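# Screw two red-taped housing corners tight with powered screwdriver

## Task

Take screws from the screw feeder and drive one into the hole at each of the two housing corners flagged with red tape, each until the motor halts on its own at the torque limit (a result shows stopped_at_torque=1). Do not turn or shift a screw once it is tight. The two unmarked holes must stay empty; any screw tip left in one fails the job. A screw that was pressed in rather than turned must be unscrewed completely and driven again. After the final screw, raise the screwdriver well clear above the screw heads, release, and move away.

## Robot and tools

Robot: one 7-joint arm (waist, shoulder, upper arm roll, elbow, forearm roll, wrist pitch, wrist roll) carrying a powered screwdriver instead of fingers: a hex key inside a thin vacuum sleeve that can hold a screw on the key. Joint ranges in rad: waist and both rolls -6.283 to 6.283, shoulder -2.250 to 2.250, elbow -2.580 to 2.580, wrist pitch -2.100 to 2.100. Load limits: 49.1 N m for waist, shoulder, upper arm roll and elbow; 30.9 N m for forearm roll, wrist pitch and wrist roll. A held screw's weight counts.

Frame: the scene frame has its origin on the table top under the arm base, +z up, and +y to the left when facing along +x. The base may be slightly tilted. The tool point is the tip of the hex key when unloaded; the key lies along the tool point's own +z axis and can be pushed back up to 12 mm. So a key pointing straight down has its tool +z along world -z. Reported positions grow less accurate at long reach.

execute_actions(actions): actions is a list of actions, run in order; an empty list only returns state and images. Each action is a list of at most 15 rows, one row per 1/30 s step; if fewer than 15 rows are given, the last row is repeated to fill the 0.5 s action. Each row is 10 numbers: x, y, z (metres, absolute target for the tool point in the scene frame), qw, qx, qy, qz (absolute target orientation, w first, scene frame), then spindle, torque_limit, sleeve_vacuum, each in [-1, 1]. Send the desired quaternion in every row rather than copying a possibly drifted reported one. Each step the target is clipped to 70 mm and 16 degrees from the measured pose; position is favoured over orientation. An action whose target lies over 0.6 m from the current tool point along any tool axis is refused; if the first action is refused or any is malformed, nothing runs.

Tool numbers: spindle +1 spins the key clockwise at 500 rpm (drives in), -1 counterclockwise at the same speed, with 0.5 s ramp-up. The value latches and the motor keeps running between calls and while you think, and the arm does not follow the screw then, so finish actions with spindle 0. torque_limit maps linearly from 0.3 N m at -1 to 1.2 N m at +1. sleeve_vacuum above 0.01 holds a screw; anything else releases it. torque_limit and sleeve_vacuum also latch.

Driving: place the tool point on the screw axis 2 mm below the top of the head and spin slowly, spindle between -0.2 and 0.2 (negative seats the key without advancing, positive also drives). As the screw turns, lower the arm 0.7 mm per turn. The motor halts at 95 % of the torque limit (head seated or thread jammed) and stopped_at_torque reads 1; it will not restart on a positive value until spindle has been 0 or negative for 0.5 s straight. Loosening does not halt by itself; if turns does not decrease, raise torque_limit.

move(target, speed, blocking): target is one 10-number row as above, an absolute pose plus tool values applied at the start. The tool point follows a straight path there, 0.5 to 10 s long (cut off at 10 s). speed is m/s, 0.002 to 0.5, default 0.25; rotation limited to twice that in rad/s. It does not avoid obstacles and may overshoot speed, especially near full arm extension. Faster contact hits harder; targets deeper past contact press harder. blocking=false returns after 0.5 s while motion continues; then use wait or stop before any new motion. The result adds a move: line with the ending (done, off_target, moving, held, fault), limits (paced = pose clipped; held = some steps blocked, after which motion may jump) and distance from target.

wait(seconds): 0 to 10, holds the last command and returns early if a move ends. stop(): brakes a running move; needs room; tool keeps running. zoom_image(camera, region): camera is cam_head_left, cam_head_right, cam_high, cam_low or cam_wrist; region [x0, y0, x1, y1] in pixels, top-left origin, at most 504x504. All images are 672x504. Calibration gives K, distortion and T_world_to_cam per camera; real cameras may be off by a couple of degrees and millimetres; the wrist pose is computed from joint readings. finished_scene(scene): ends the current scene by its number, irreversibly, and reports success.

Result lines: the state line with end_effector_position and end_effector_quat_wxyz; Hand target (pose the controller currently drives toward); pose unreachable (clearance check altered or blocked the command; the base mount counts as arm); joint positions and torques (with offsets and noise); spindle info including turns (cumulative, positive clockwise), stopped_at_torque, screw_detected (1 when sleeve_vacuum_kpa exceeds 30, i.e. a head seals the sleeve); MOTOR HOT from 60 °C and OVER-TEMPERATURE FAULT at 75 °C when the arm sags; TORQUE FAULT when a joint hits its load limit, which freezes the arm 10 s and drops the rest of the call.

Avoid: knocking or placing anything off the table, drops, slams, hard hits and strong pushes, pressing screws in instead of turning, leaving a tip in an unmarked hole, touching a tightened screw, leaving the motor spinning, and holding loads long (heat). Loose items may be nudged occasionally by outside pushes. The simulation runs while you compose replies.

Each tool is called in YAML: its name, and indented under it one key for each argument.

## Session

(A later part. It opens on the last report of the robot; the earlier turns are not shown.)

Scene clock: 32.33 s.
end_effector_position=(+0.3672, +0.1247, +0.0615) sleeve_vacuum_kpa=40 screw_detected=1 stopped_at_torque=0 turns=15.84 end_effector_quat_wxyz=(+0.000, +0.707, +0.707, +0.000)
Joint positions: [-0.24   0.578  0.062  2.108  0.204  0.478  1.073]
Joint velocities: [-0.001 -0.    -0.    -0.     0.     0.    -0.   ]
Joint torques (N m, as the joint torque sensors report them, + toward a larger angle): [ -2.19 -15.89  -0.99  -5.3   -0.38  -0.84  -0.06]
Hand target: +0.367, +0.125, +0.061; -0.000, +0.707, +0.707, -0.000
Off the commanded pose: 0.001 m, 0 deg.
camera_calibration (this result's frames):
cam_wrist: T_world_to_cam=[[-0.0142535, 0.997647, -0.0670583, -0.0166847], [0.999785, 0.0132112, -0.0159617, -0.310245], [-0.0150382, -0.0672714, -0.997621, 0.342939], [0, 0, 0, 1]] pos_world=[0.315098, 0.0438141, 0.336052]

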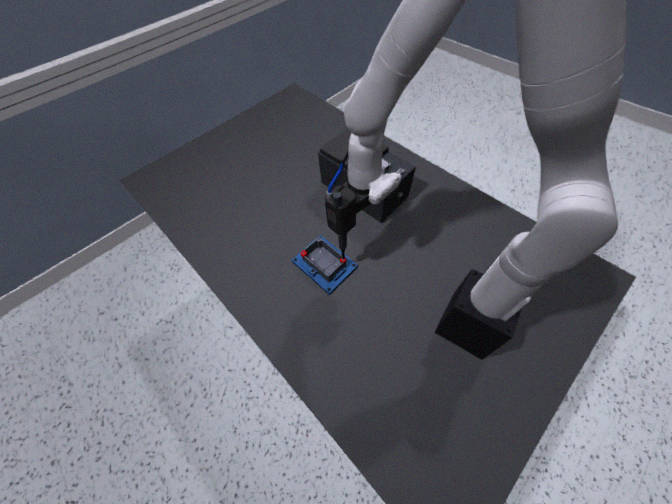

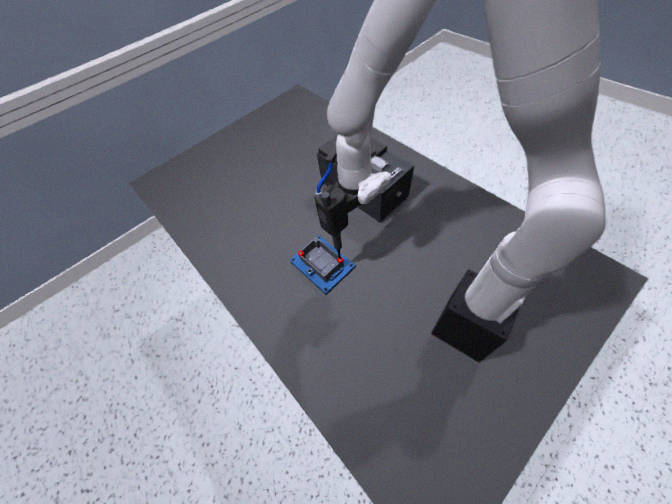

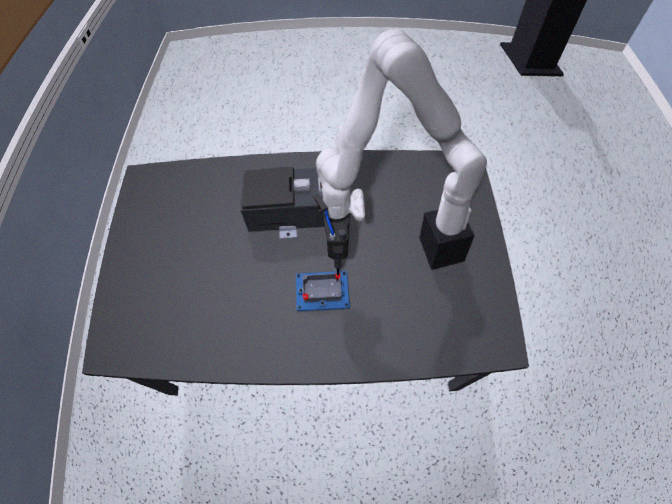

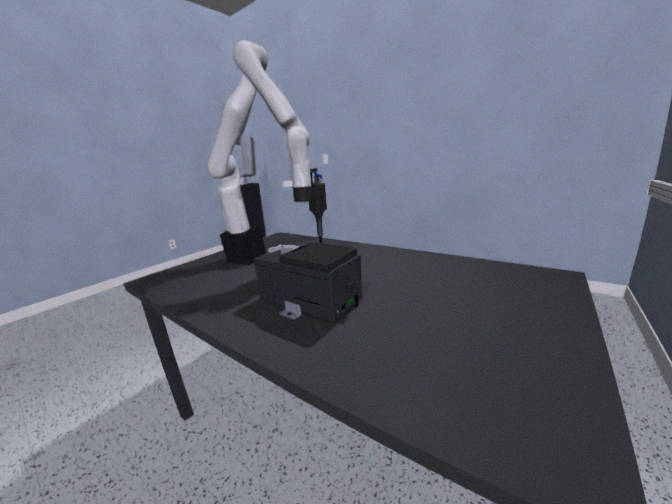

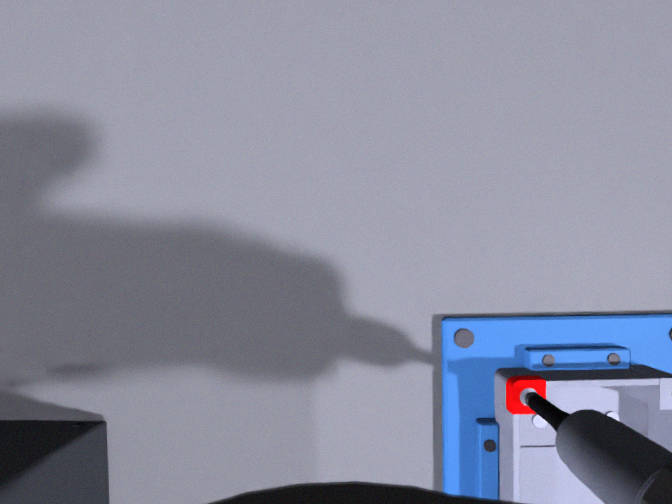

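move:
  target: [0.367,0.1243,0.051,0,0.7071,0.7071,0,0.5,0,1]
  speed: 0.003

execute_actions:
  actions:
    - [[0.367,0.1243,0.053,0,0.7071,0.7071,0,0,0,1]]

Scene clock: 36.47 s.
end_effector_position=(+0.3672, +0.1246, +0.0518) sleeve_vacuum_kpa=40 screw_detected=1 stopped_at_torque=1 turns=25.26 end_effector_quat_wxyz=(+0.000, +0.707, +0.707, +0.001)
Joint positions: [-0.238  0.602  0.066  2.115  0.207  0.446  1.072]
Joint velocities: [-0.    -0.     0.     0.    -0.001 -0.     0.001]
Joint torques (N m, as the joint torque sensors report them, + toward a larger angle): [ -1.98 -15.5   -0.59  -5.09  -0.18  -0.78  -0.14]
Hand target: +0.367, +0.124, +0.051; -0.000, +0.707, +0.707, +0.000
Off the commanded pose: 0.001 m, 0 deg.
move: done
camera_calibration (this result's frames):
cam_wrist: T_world_to_cam=[[-0.0149799, 0.997686, -0.0663252, -0.0170136], [0.999782, 0.01398, -0.015515, -0.310528], [-0.0145519, -0.0665431, -0.997677, 0.333046], [0, 0, 0, 1]] pos_world=[0.315051, 0.0434773, 0.326326]

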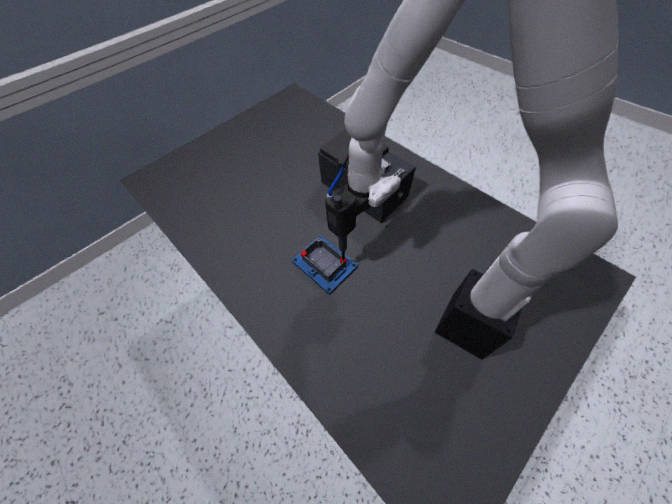

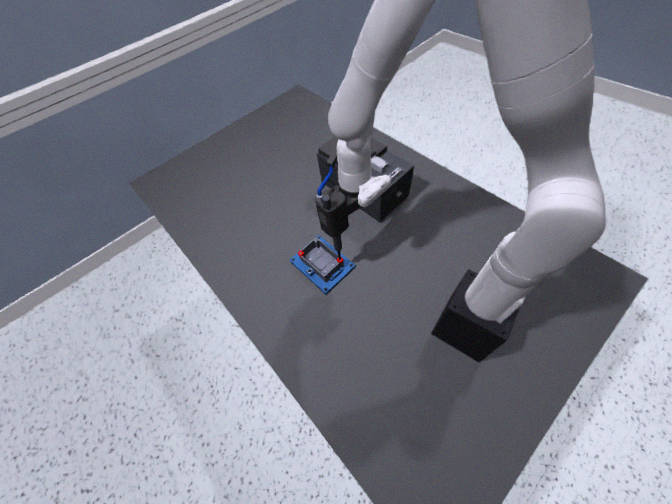

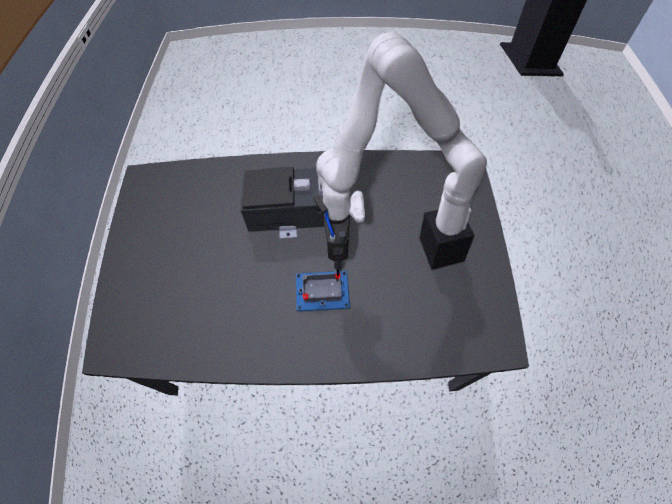

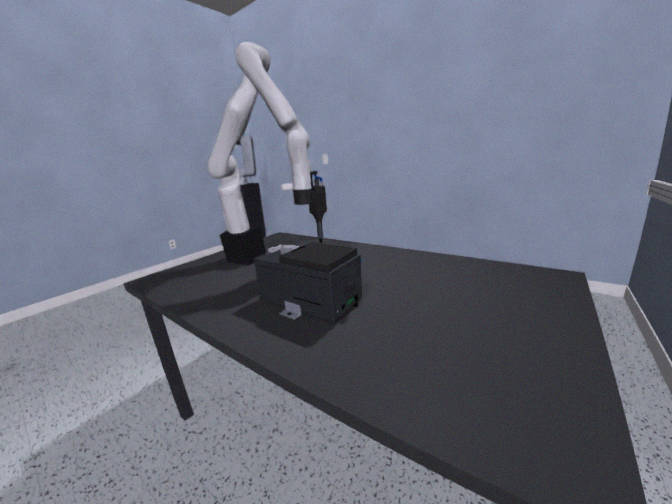

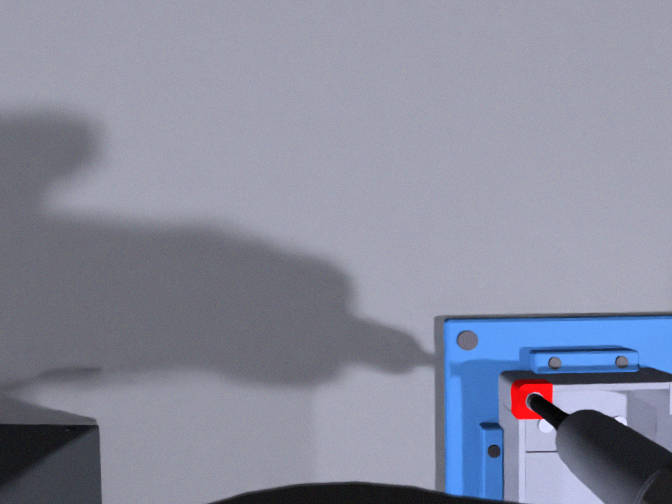

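Scene clock: 36.97 s.
end_effector_position=(+0.3672, +0.1246, +0.0537) sleeve_vacuum_kpa=40 screw_detected=1 stopped_at_torque=1 turns=25.26 end_effector_quat_wxyz=(+0.000, +0.707, +0.707, +0.000)
Joint positions: [-0.238  0.597  0.065  2.113  0.206  0.452  1.073]
Joint velocities: [-0.    -0.    -0.     0.001 -0.    -0.    -0.   ]
Joint torques (N m, as the joint torque sensors report them, + toward a larger angle): [ -1.83 -15.82  -0.58  -5.    -0.19  -0.72  -0.03]
Hand target: +0.367, +0.124, +0.053; +0.000, +0.707, +0.707, -0.000
Off the commanded pose: 0.001 m, 0 deg.
camera_calibration (this result's frames):
cam_wrist: T_world_to_cam=[[-0.0149517, 0.997678, -0.0664403, -0.0168683], [0.999781, 0.0139422, -0.0156318, -0.310464], [-0.0146692, -0.0666594, -0.997668, 0.334934], [0, 0, 0, 1]] pos_world=[0.315057, 0.0434842, 0.328179]

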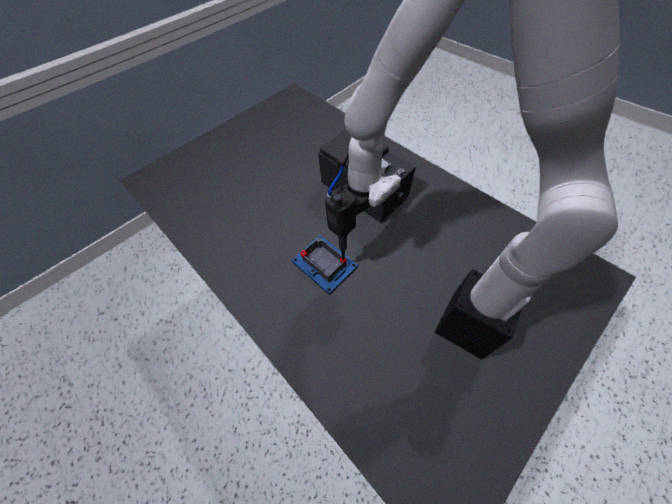

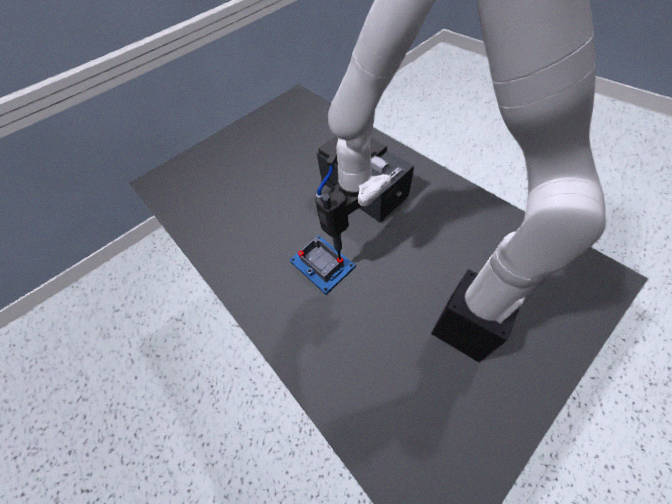

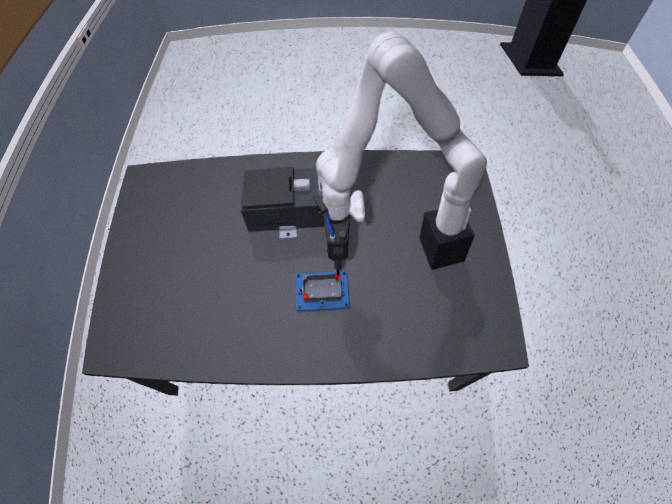

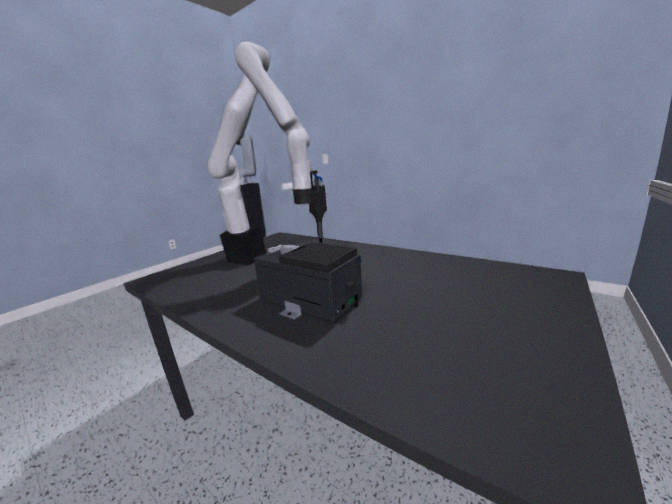

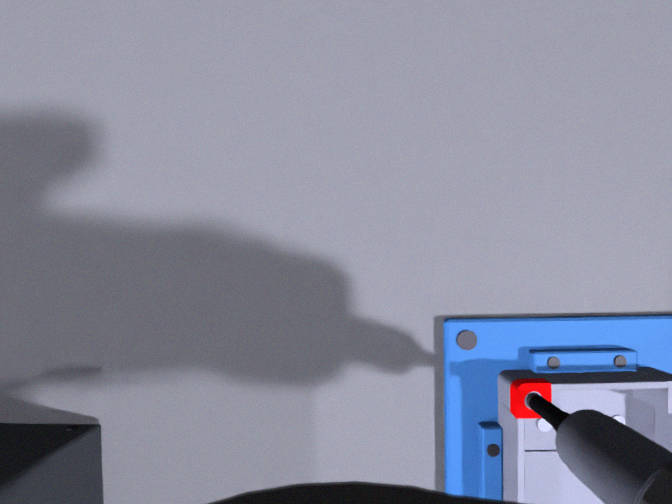

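Tight. Next screw; aligned reference at z=.080 ≈ (519,390).

move:
  target: [0.367,0.1243,0.21,0,0.7071,0.7071,0,0,0,0]
  speed: 0.15

move:
  target: [0.4127,-0.159,0.21,0,0.7071,0.7071,0,0,0,0]

move:
  target: [0.4127,-0.159,0.173,0,0.7071,0.7071,0,0,0,1]
  speed: 0.05

move:
  target: [0.4127,-0.159,0.164,0,0.7071,0.7071,0,-0.15,0,1]
  speed: 0.006

move:
  target: [0.4127,-0.159,0.21,0,0.7071,0.7071,0,0,0,1]
  speed: 0.08

Scene clock: 39.07 s.
end_effector_position=(+0.3669, +0.1238, +0.2098) sleeve_vacuum_kpa=0 screw_detected=0 stopped_at_torque=1 turns=25.26 end_effector_quat_wxyz=(+0.000, +0.707, +0.707, -0.000)
Joint positions: [-0.267  0.28   0.029  1.925  0.145  0.962  1.119]
Joint velocities: [-0.    -0.005 -0.001 -0.001  0.     0.    -0.   ]
Joint torques (N m, as the joint torque sensors report them, + toward a larger angle): [ -1.89 -14.75  -1.18  -8.99  -0.59  -0.34   0.08]
Hand target: +0.367, +0.124, +0.210; +0.000, +0.707, +0.707, -0.000
Off the commanded pose: 0.001 m, 0 deg.
move: done
camera_calibration (this result's frames):
cam_wrist: T_world_to_cam=[[-0.014013, 0.997588, -0.0679849, -0.00571667], [0.999779, 0.0129136, -0.0165834, -0.307374], [-0.0156655, -0.0682022, -0.997549, 0.491161], [0, 0, 0, 1]] pos_world=[0.31492, 0.0431704, 0.484471]

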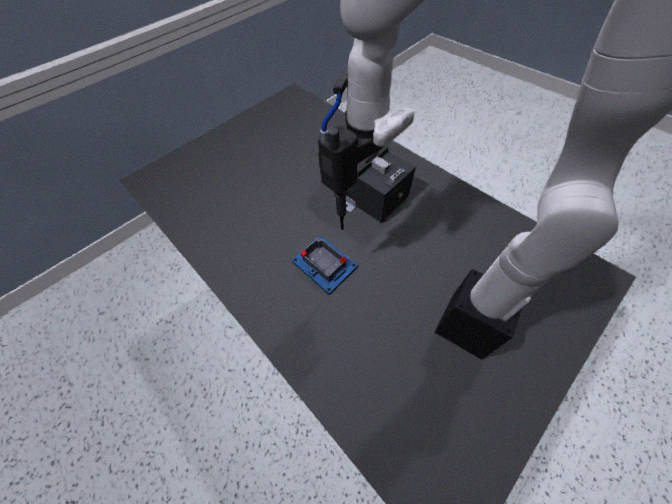

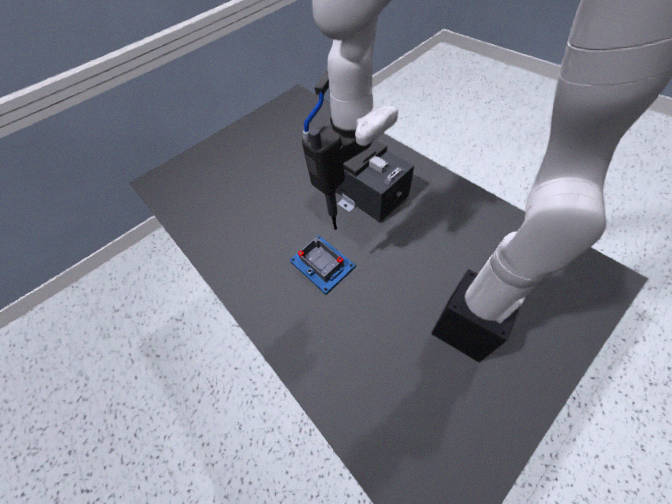

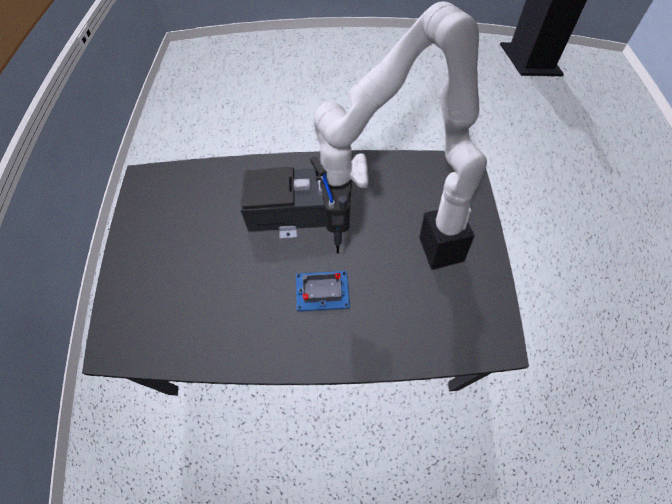

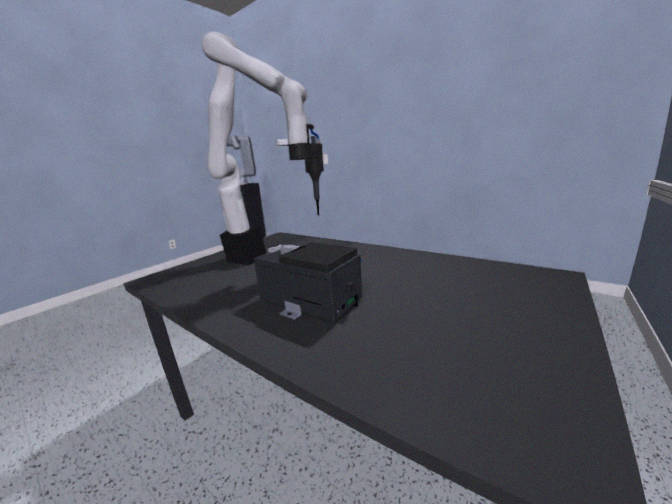

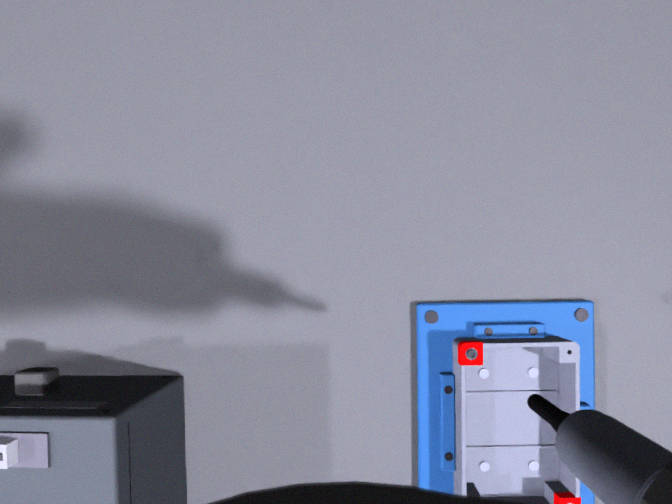

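Scene clock: 40.63 s.
end_effector_position=(+0.4117, -0.1584, +0.2105) sleeve_vacuum_kpa=0 screw_detected=0 stopped_at_torque=1 turns=25.26 end_effector_quat_wxyz=(-0.000, +0.707, +0.707, -0.000)
Joint positions: [0.329 0.367 0.198 1.668 0.04  1.042 1.937]
Joint velocities: [ 0.008  0.009  0.01  -0.    -0.002  0.001  0.004]
Joint torques (N m, as the joint torque sensors report them, + toward a larger angle): [ -1.72 -18.15  -0.18  -9.3   -0.62   0.39   0.03]
Hand target: +0.411, -0.159, +0.210; -0.001, +0.707, +0.707, -0.000
Off the commanded pose: 0.001 m, 0 deg.
move: done
camera_calibration (this result's frames):
cam_wrist: T_world_to_cam=[[-0.0156467, 0.997636, -0.0669107, 0.276922], [0.999751, 0.0145449, -0.016921, -0.348175], [-0.0159078, -0.0671588, -0.997615, 0.473636], [0, 0, 0, 1]] pos_world=[0.359956, -0.239394, 0.485144]

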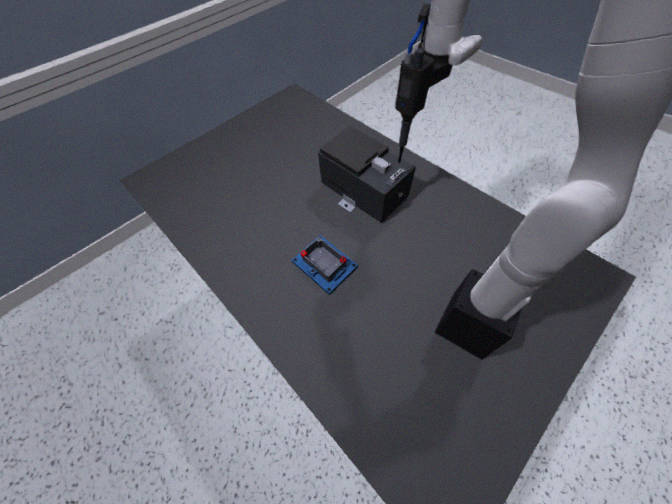

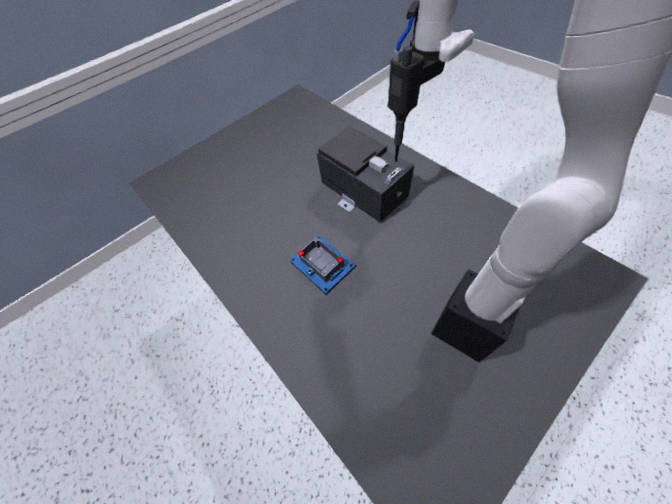

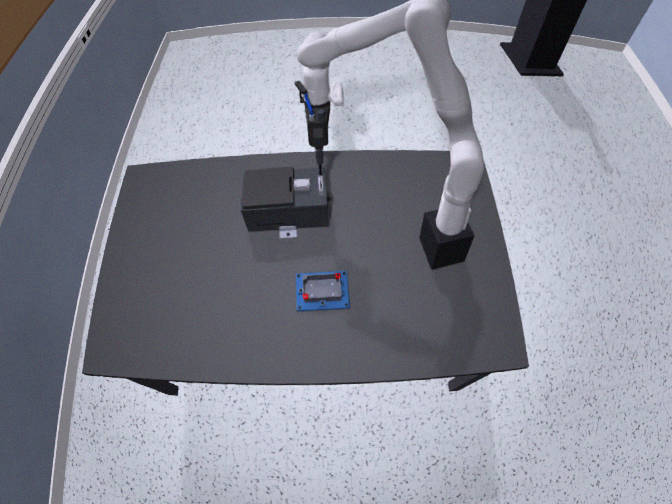

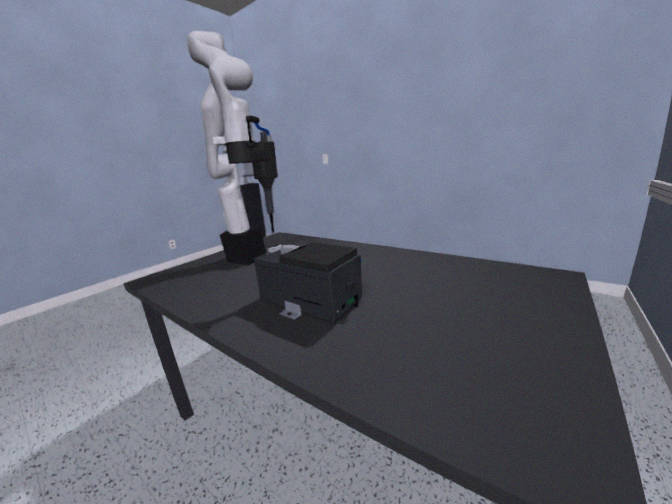

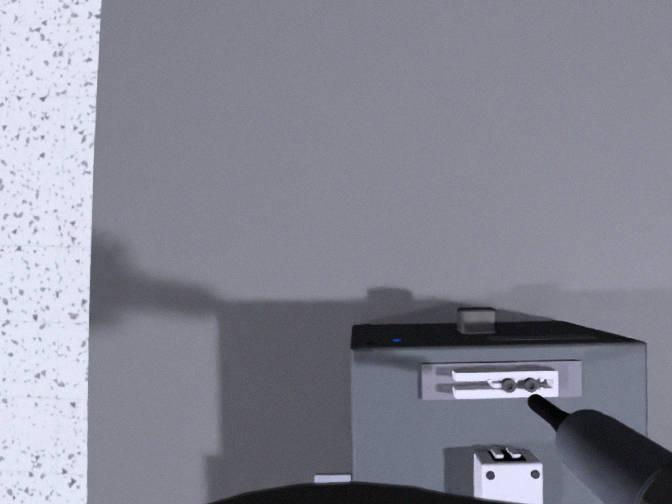

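Scene clock: 41.67 s.
end_effector_position=(+0.4128, -0.1589, +0.1731) sleeve_vacuum_kpa=14 screw_detected=0 stopped_at_torque=1 turns=25.26 end_effector_quat_wxyz=(+0.000, +0.707, +0.707, +0.000)
Joint positions: [0.344 0.419 0.194 1.722 0.032 0.935 1.944]
Joint velocities: [ 0.001  0.001  0.    -0.     0.001 -0.     0.   ]
Joint torques (N m, as the joint torque sensors report them, + toward a larger angle): [ -1.76 -18.45  -0.23  -8.61  -0.67   0.38   0.04]
Hand target: +0.413, -0.159, +0.173; -0.000, +0.707, +0.707, +0.000
Off the commanded pose: 0.000 m, 0 deg.
move: done
camera_calibration (this result's frames):
cam_wrist: T_world_to_cam=[[-0.0149437, 0.997655, -0.0667982, 0.274626], [0.999771, 0.0138851, -0.0162836, -0.350154], [-0.015318, -0.0670262, -0.997634, 0.436056], [0, 0, 0, 1]] pos_world=[0.360857, -0.239893, 0.447667]

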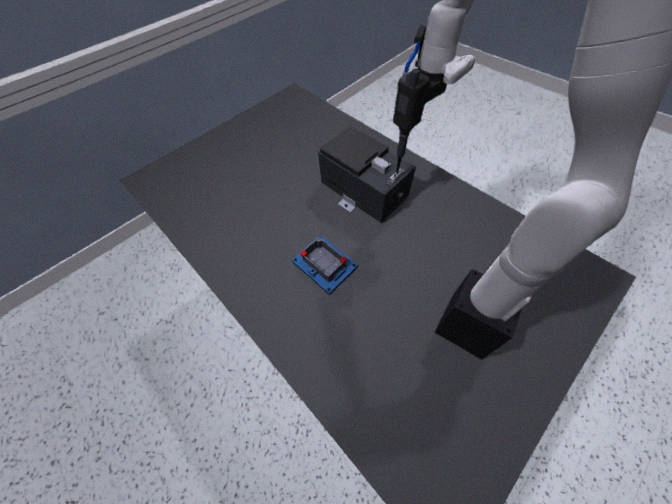

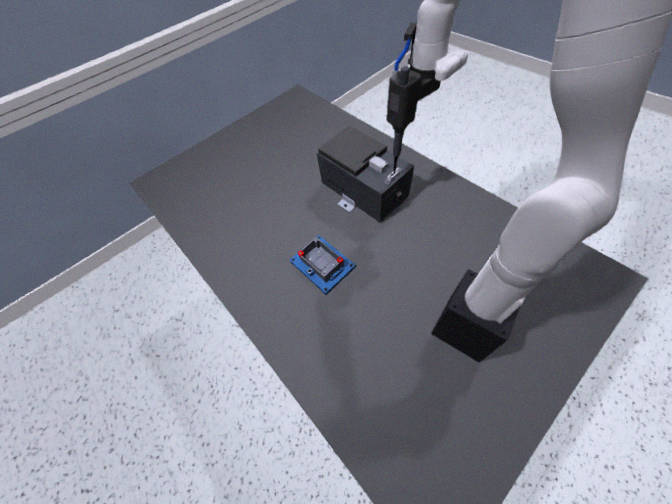

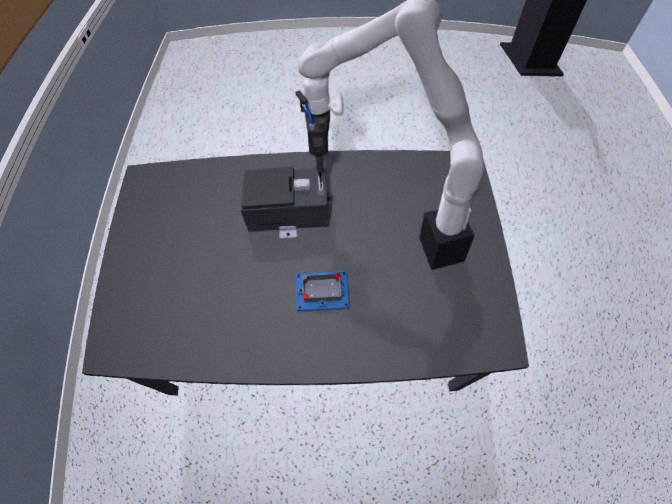

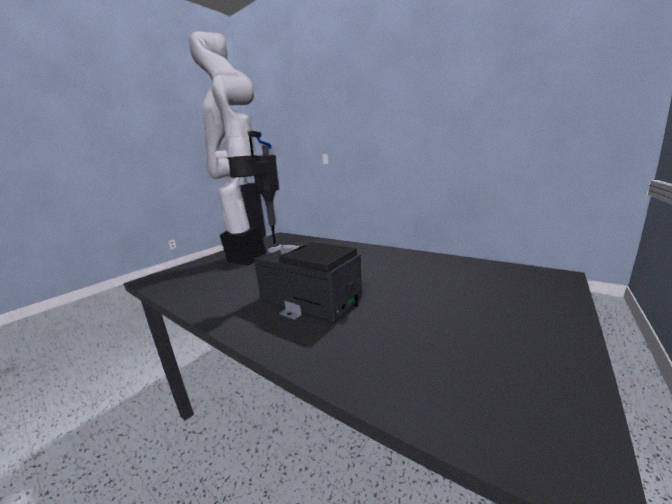

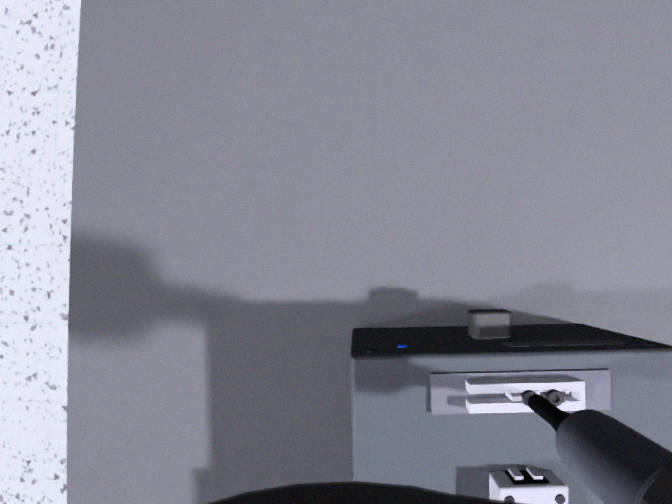

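Scene clock: 43.40 s.
end_effector_position=(+0.4133, -0.1592, +0.1652) sleeve_vacuum_kpa=40 screw_detected=1 stopped_at_torque=1 turns=23.13 end_effector_quat_wxyz=(+0.001, +0.707, +0.707, +0.001)
Joint positions: [0.347 0.43  0.194 1.734 0.03  0.91  1.946]
Joint velocities: [ 0.001  0.     0.001  0.001 -0.     0.    -0.   ]
Joint torques (N m, as the joint torque sensors report them, + toward a larger angle): [ -1.8  -16.87   0.01  -7.82  -0.56  -0.06  -0.02]
Hand target: +0.413, -0.159, +0.164; -0.000, +0.707, +0.707, +0.000
Off the commanded pose: 0.001 m, 0 deg.
move: done
camera_calibration (this result's frames):
cam_wrist: T_world_to_cam=[[-0.0144154, 0.997634, -0.0672167, 0.27419], [0.999805, 0.0134725, -0.0144612, -0.351145], [-0.0135214, -0.0674121, -0.997634, 0.427331], [0, 0, 0, 1]] pos_world=[0.360807, -0.240003, 0.439672]

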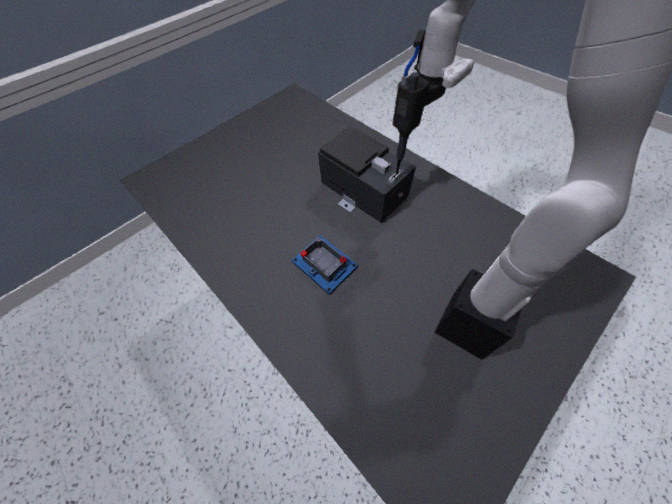

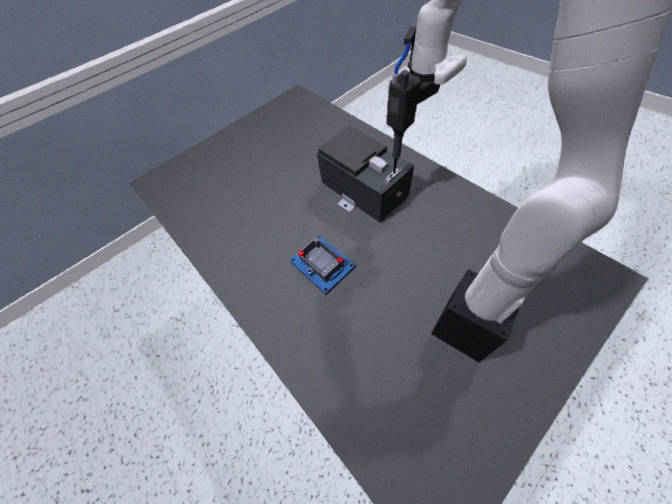

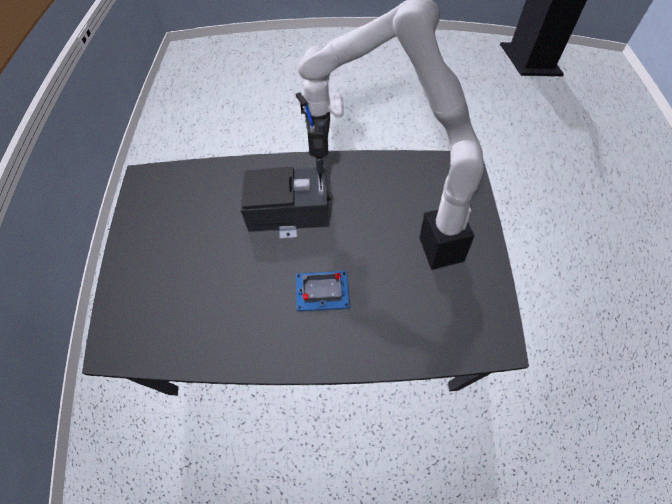

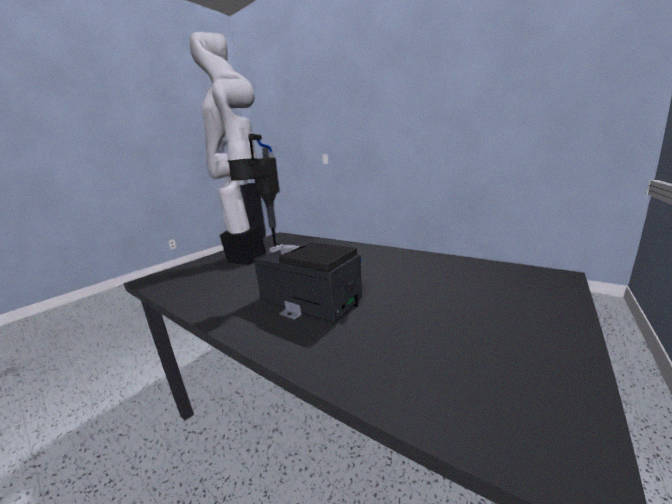

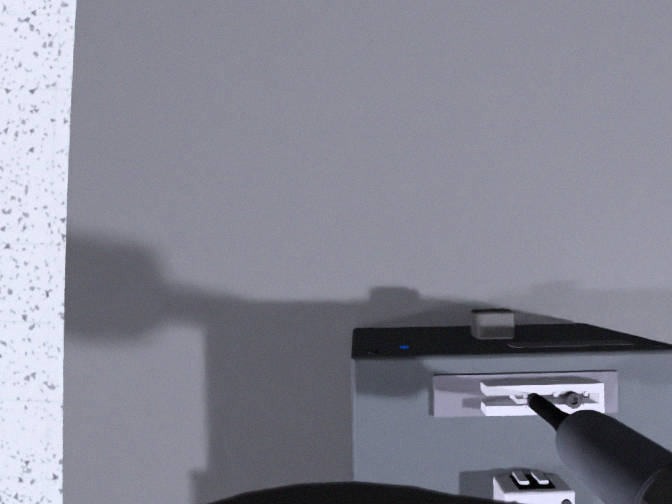

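Scene clock: 44.23 s.
end_effector_position=(+0.4126, -0.1591, +0.2099) sleeve_vacuum_kpa=39 screw_detected=1 stopped_at_torque=1 turns=23.13 end_effector_quat_wxyz=(-0.000, +0.707, +0.707, -0.000)
Joint positions: [0.33  0.37  0.199 1.666 0.04  1.042 1.937]
Joint velocities: [-0.002 -0.002 -0.001 -0.    -0.001  0.    -0.002]
Joint torques (N m, as the joint torque sensors report them, + toward a larger angle): [ -1.75 -18.18  -0.58  -9.    -0.63   0.42   0.1 ]
Hand target: +0.413, -0.159, +0.210; +0.000, +0.707, +0.707, -0.000
Off the commanded pose: 0.000 m, 0 deg.
move: done
camera_calibration (this result's frames):
cam_wrist: T_world_to_cam=[[-0.0143702, 0.997645, -0.0670622, 0.277069], [0.999771, 0.0132732, -0.0167746, -0.34928], [-0.015845, -0.0672879, -0.997608, 0.472941], [0, 0, 0, 1]] pos_world=[0.360675, -0.239958, 0.484532]

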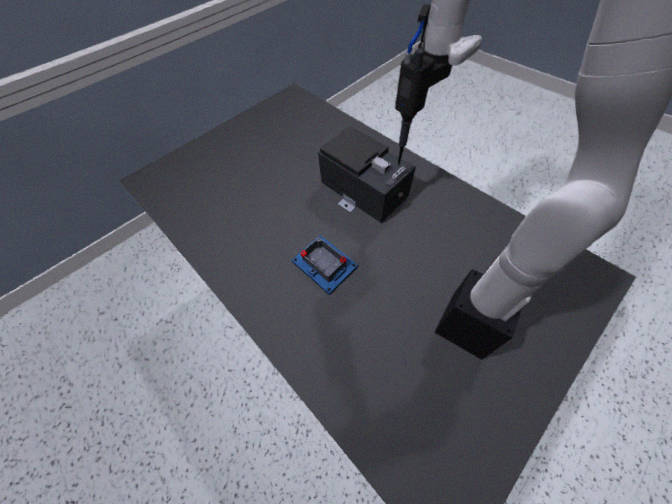

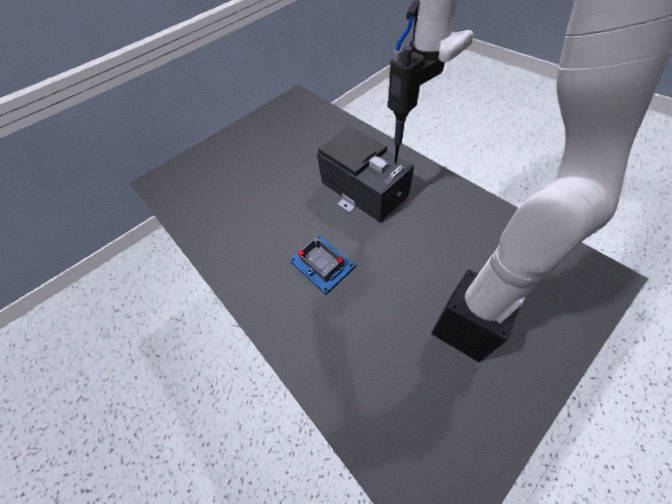

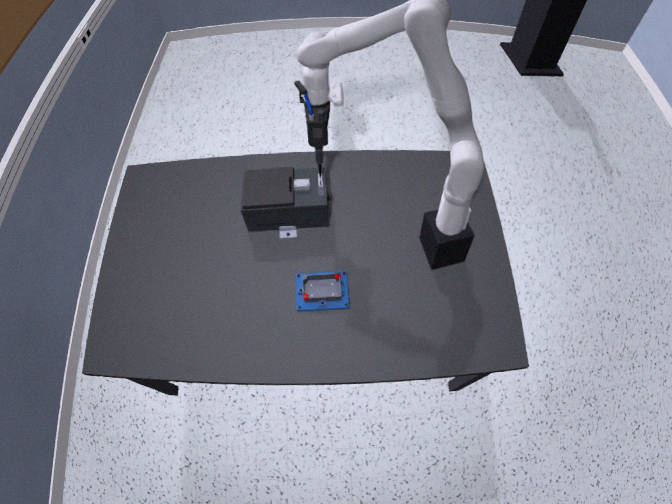

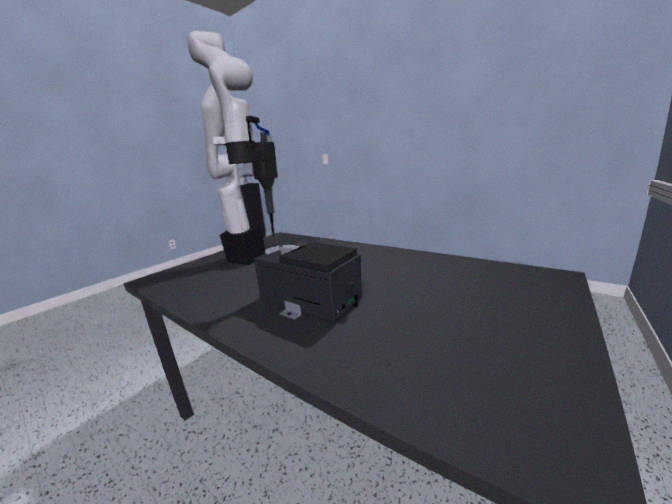

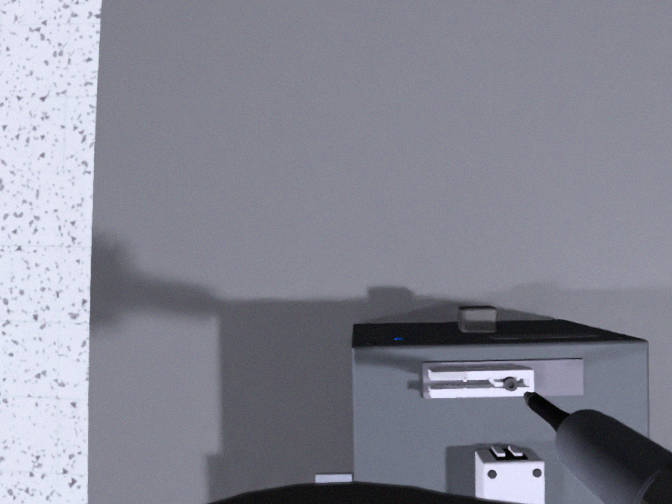

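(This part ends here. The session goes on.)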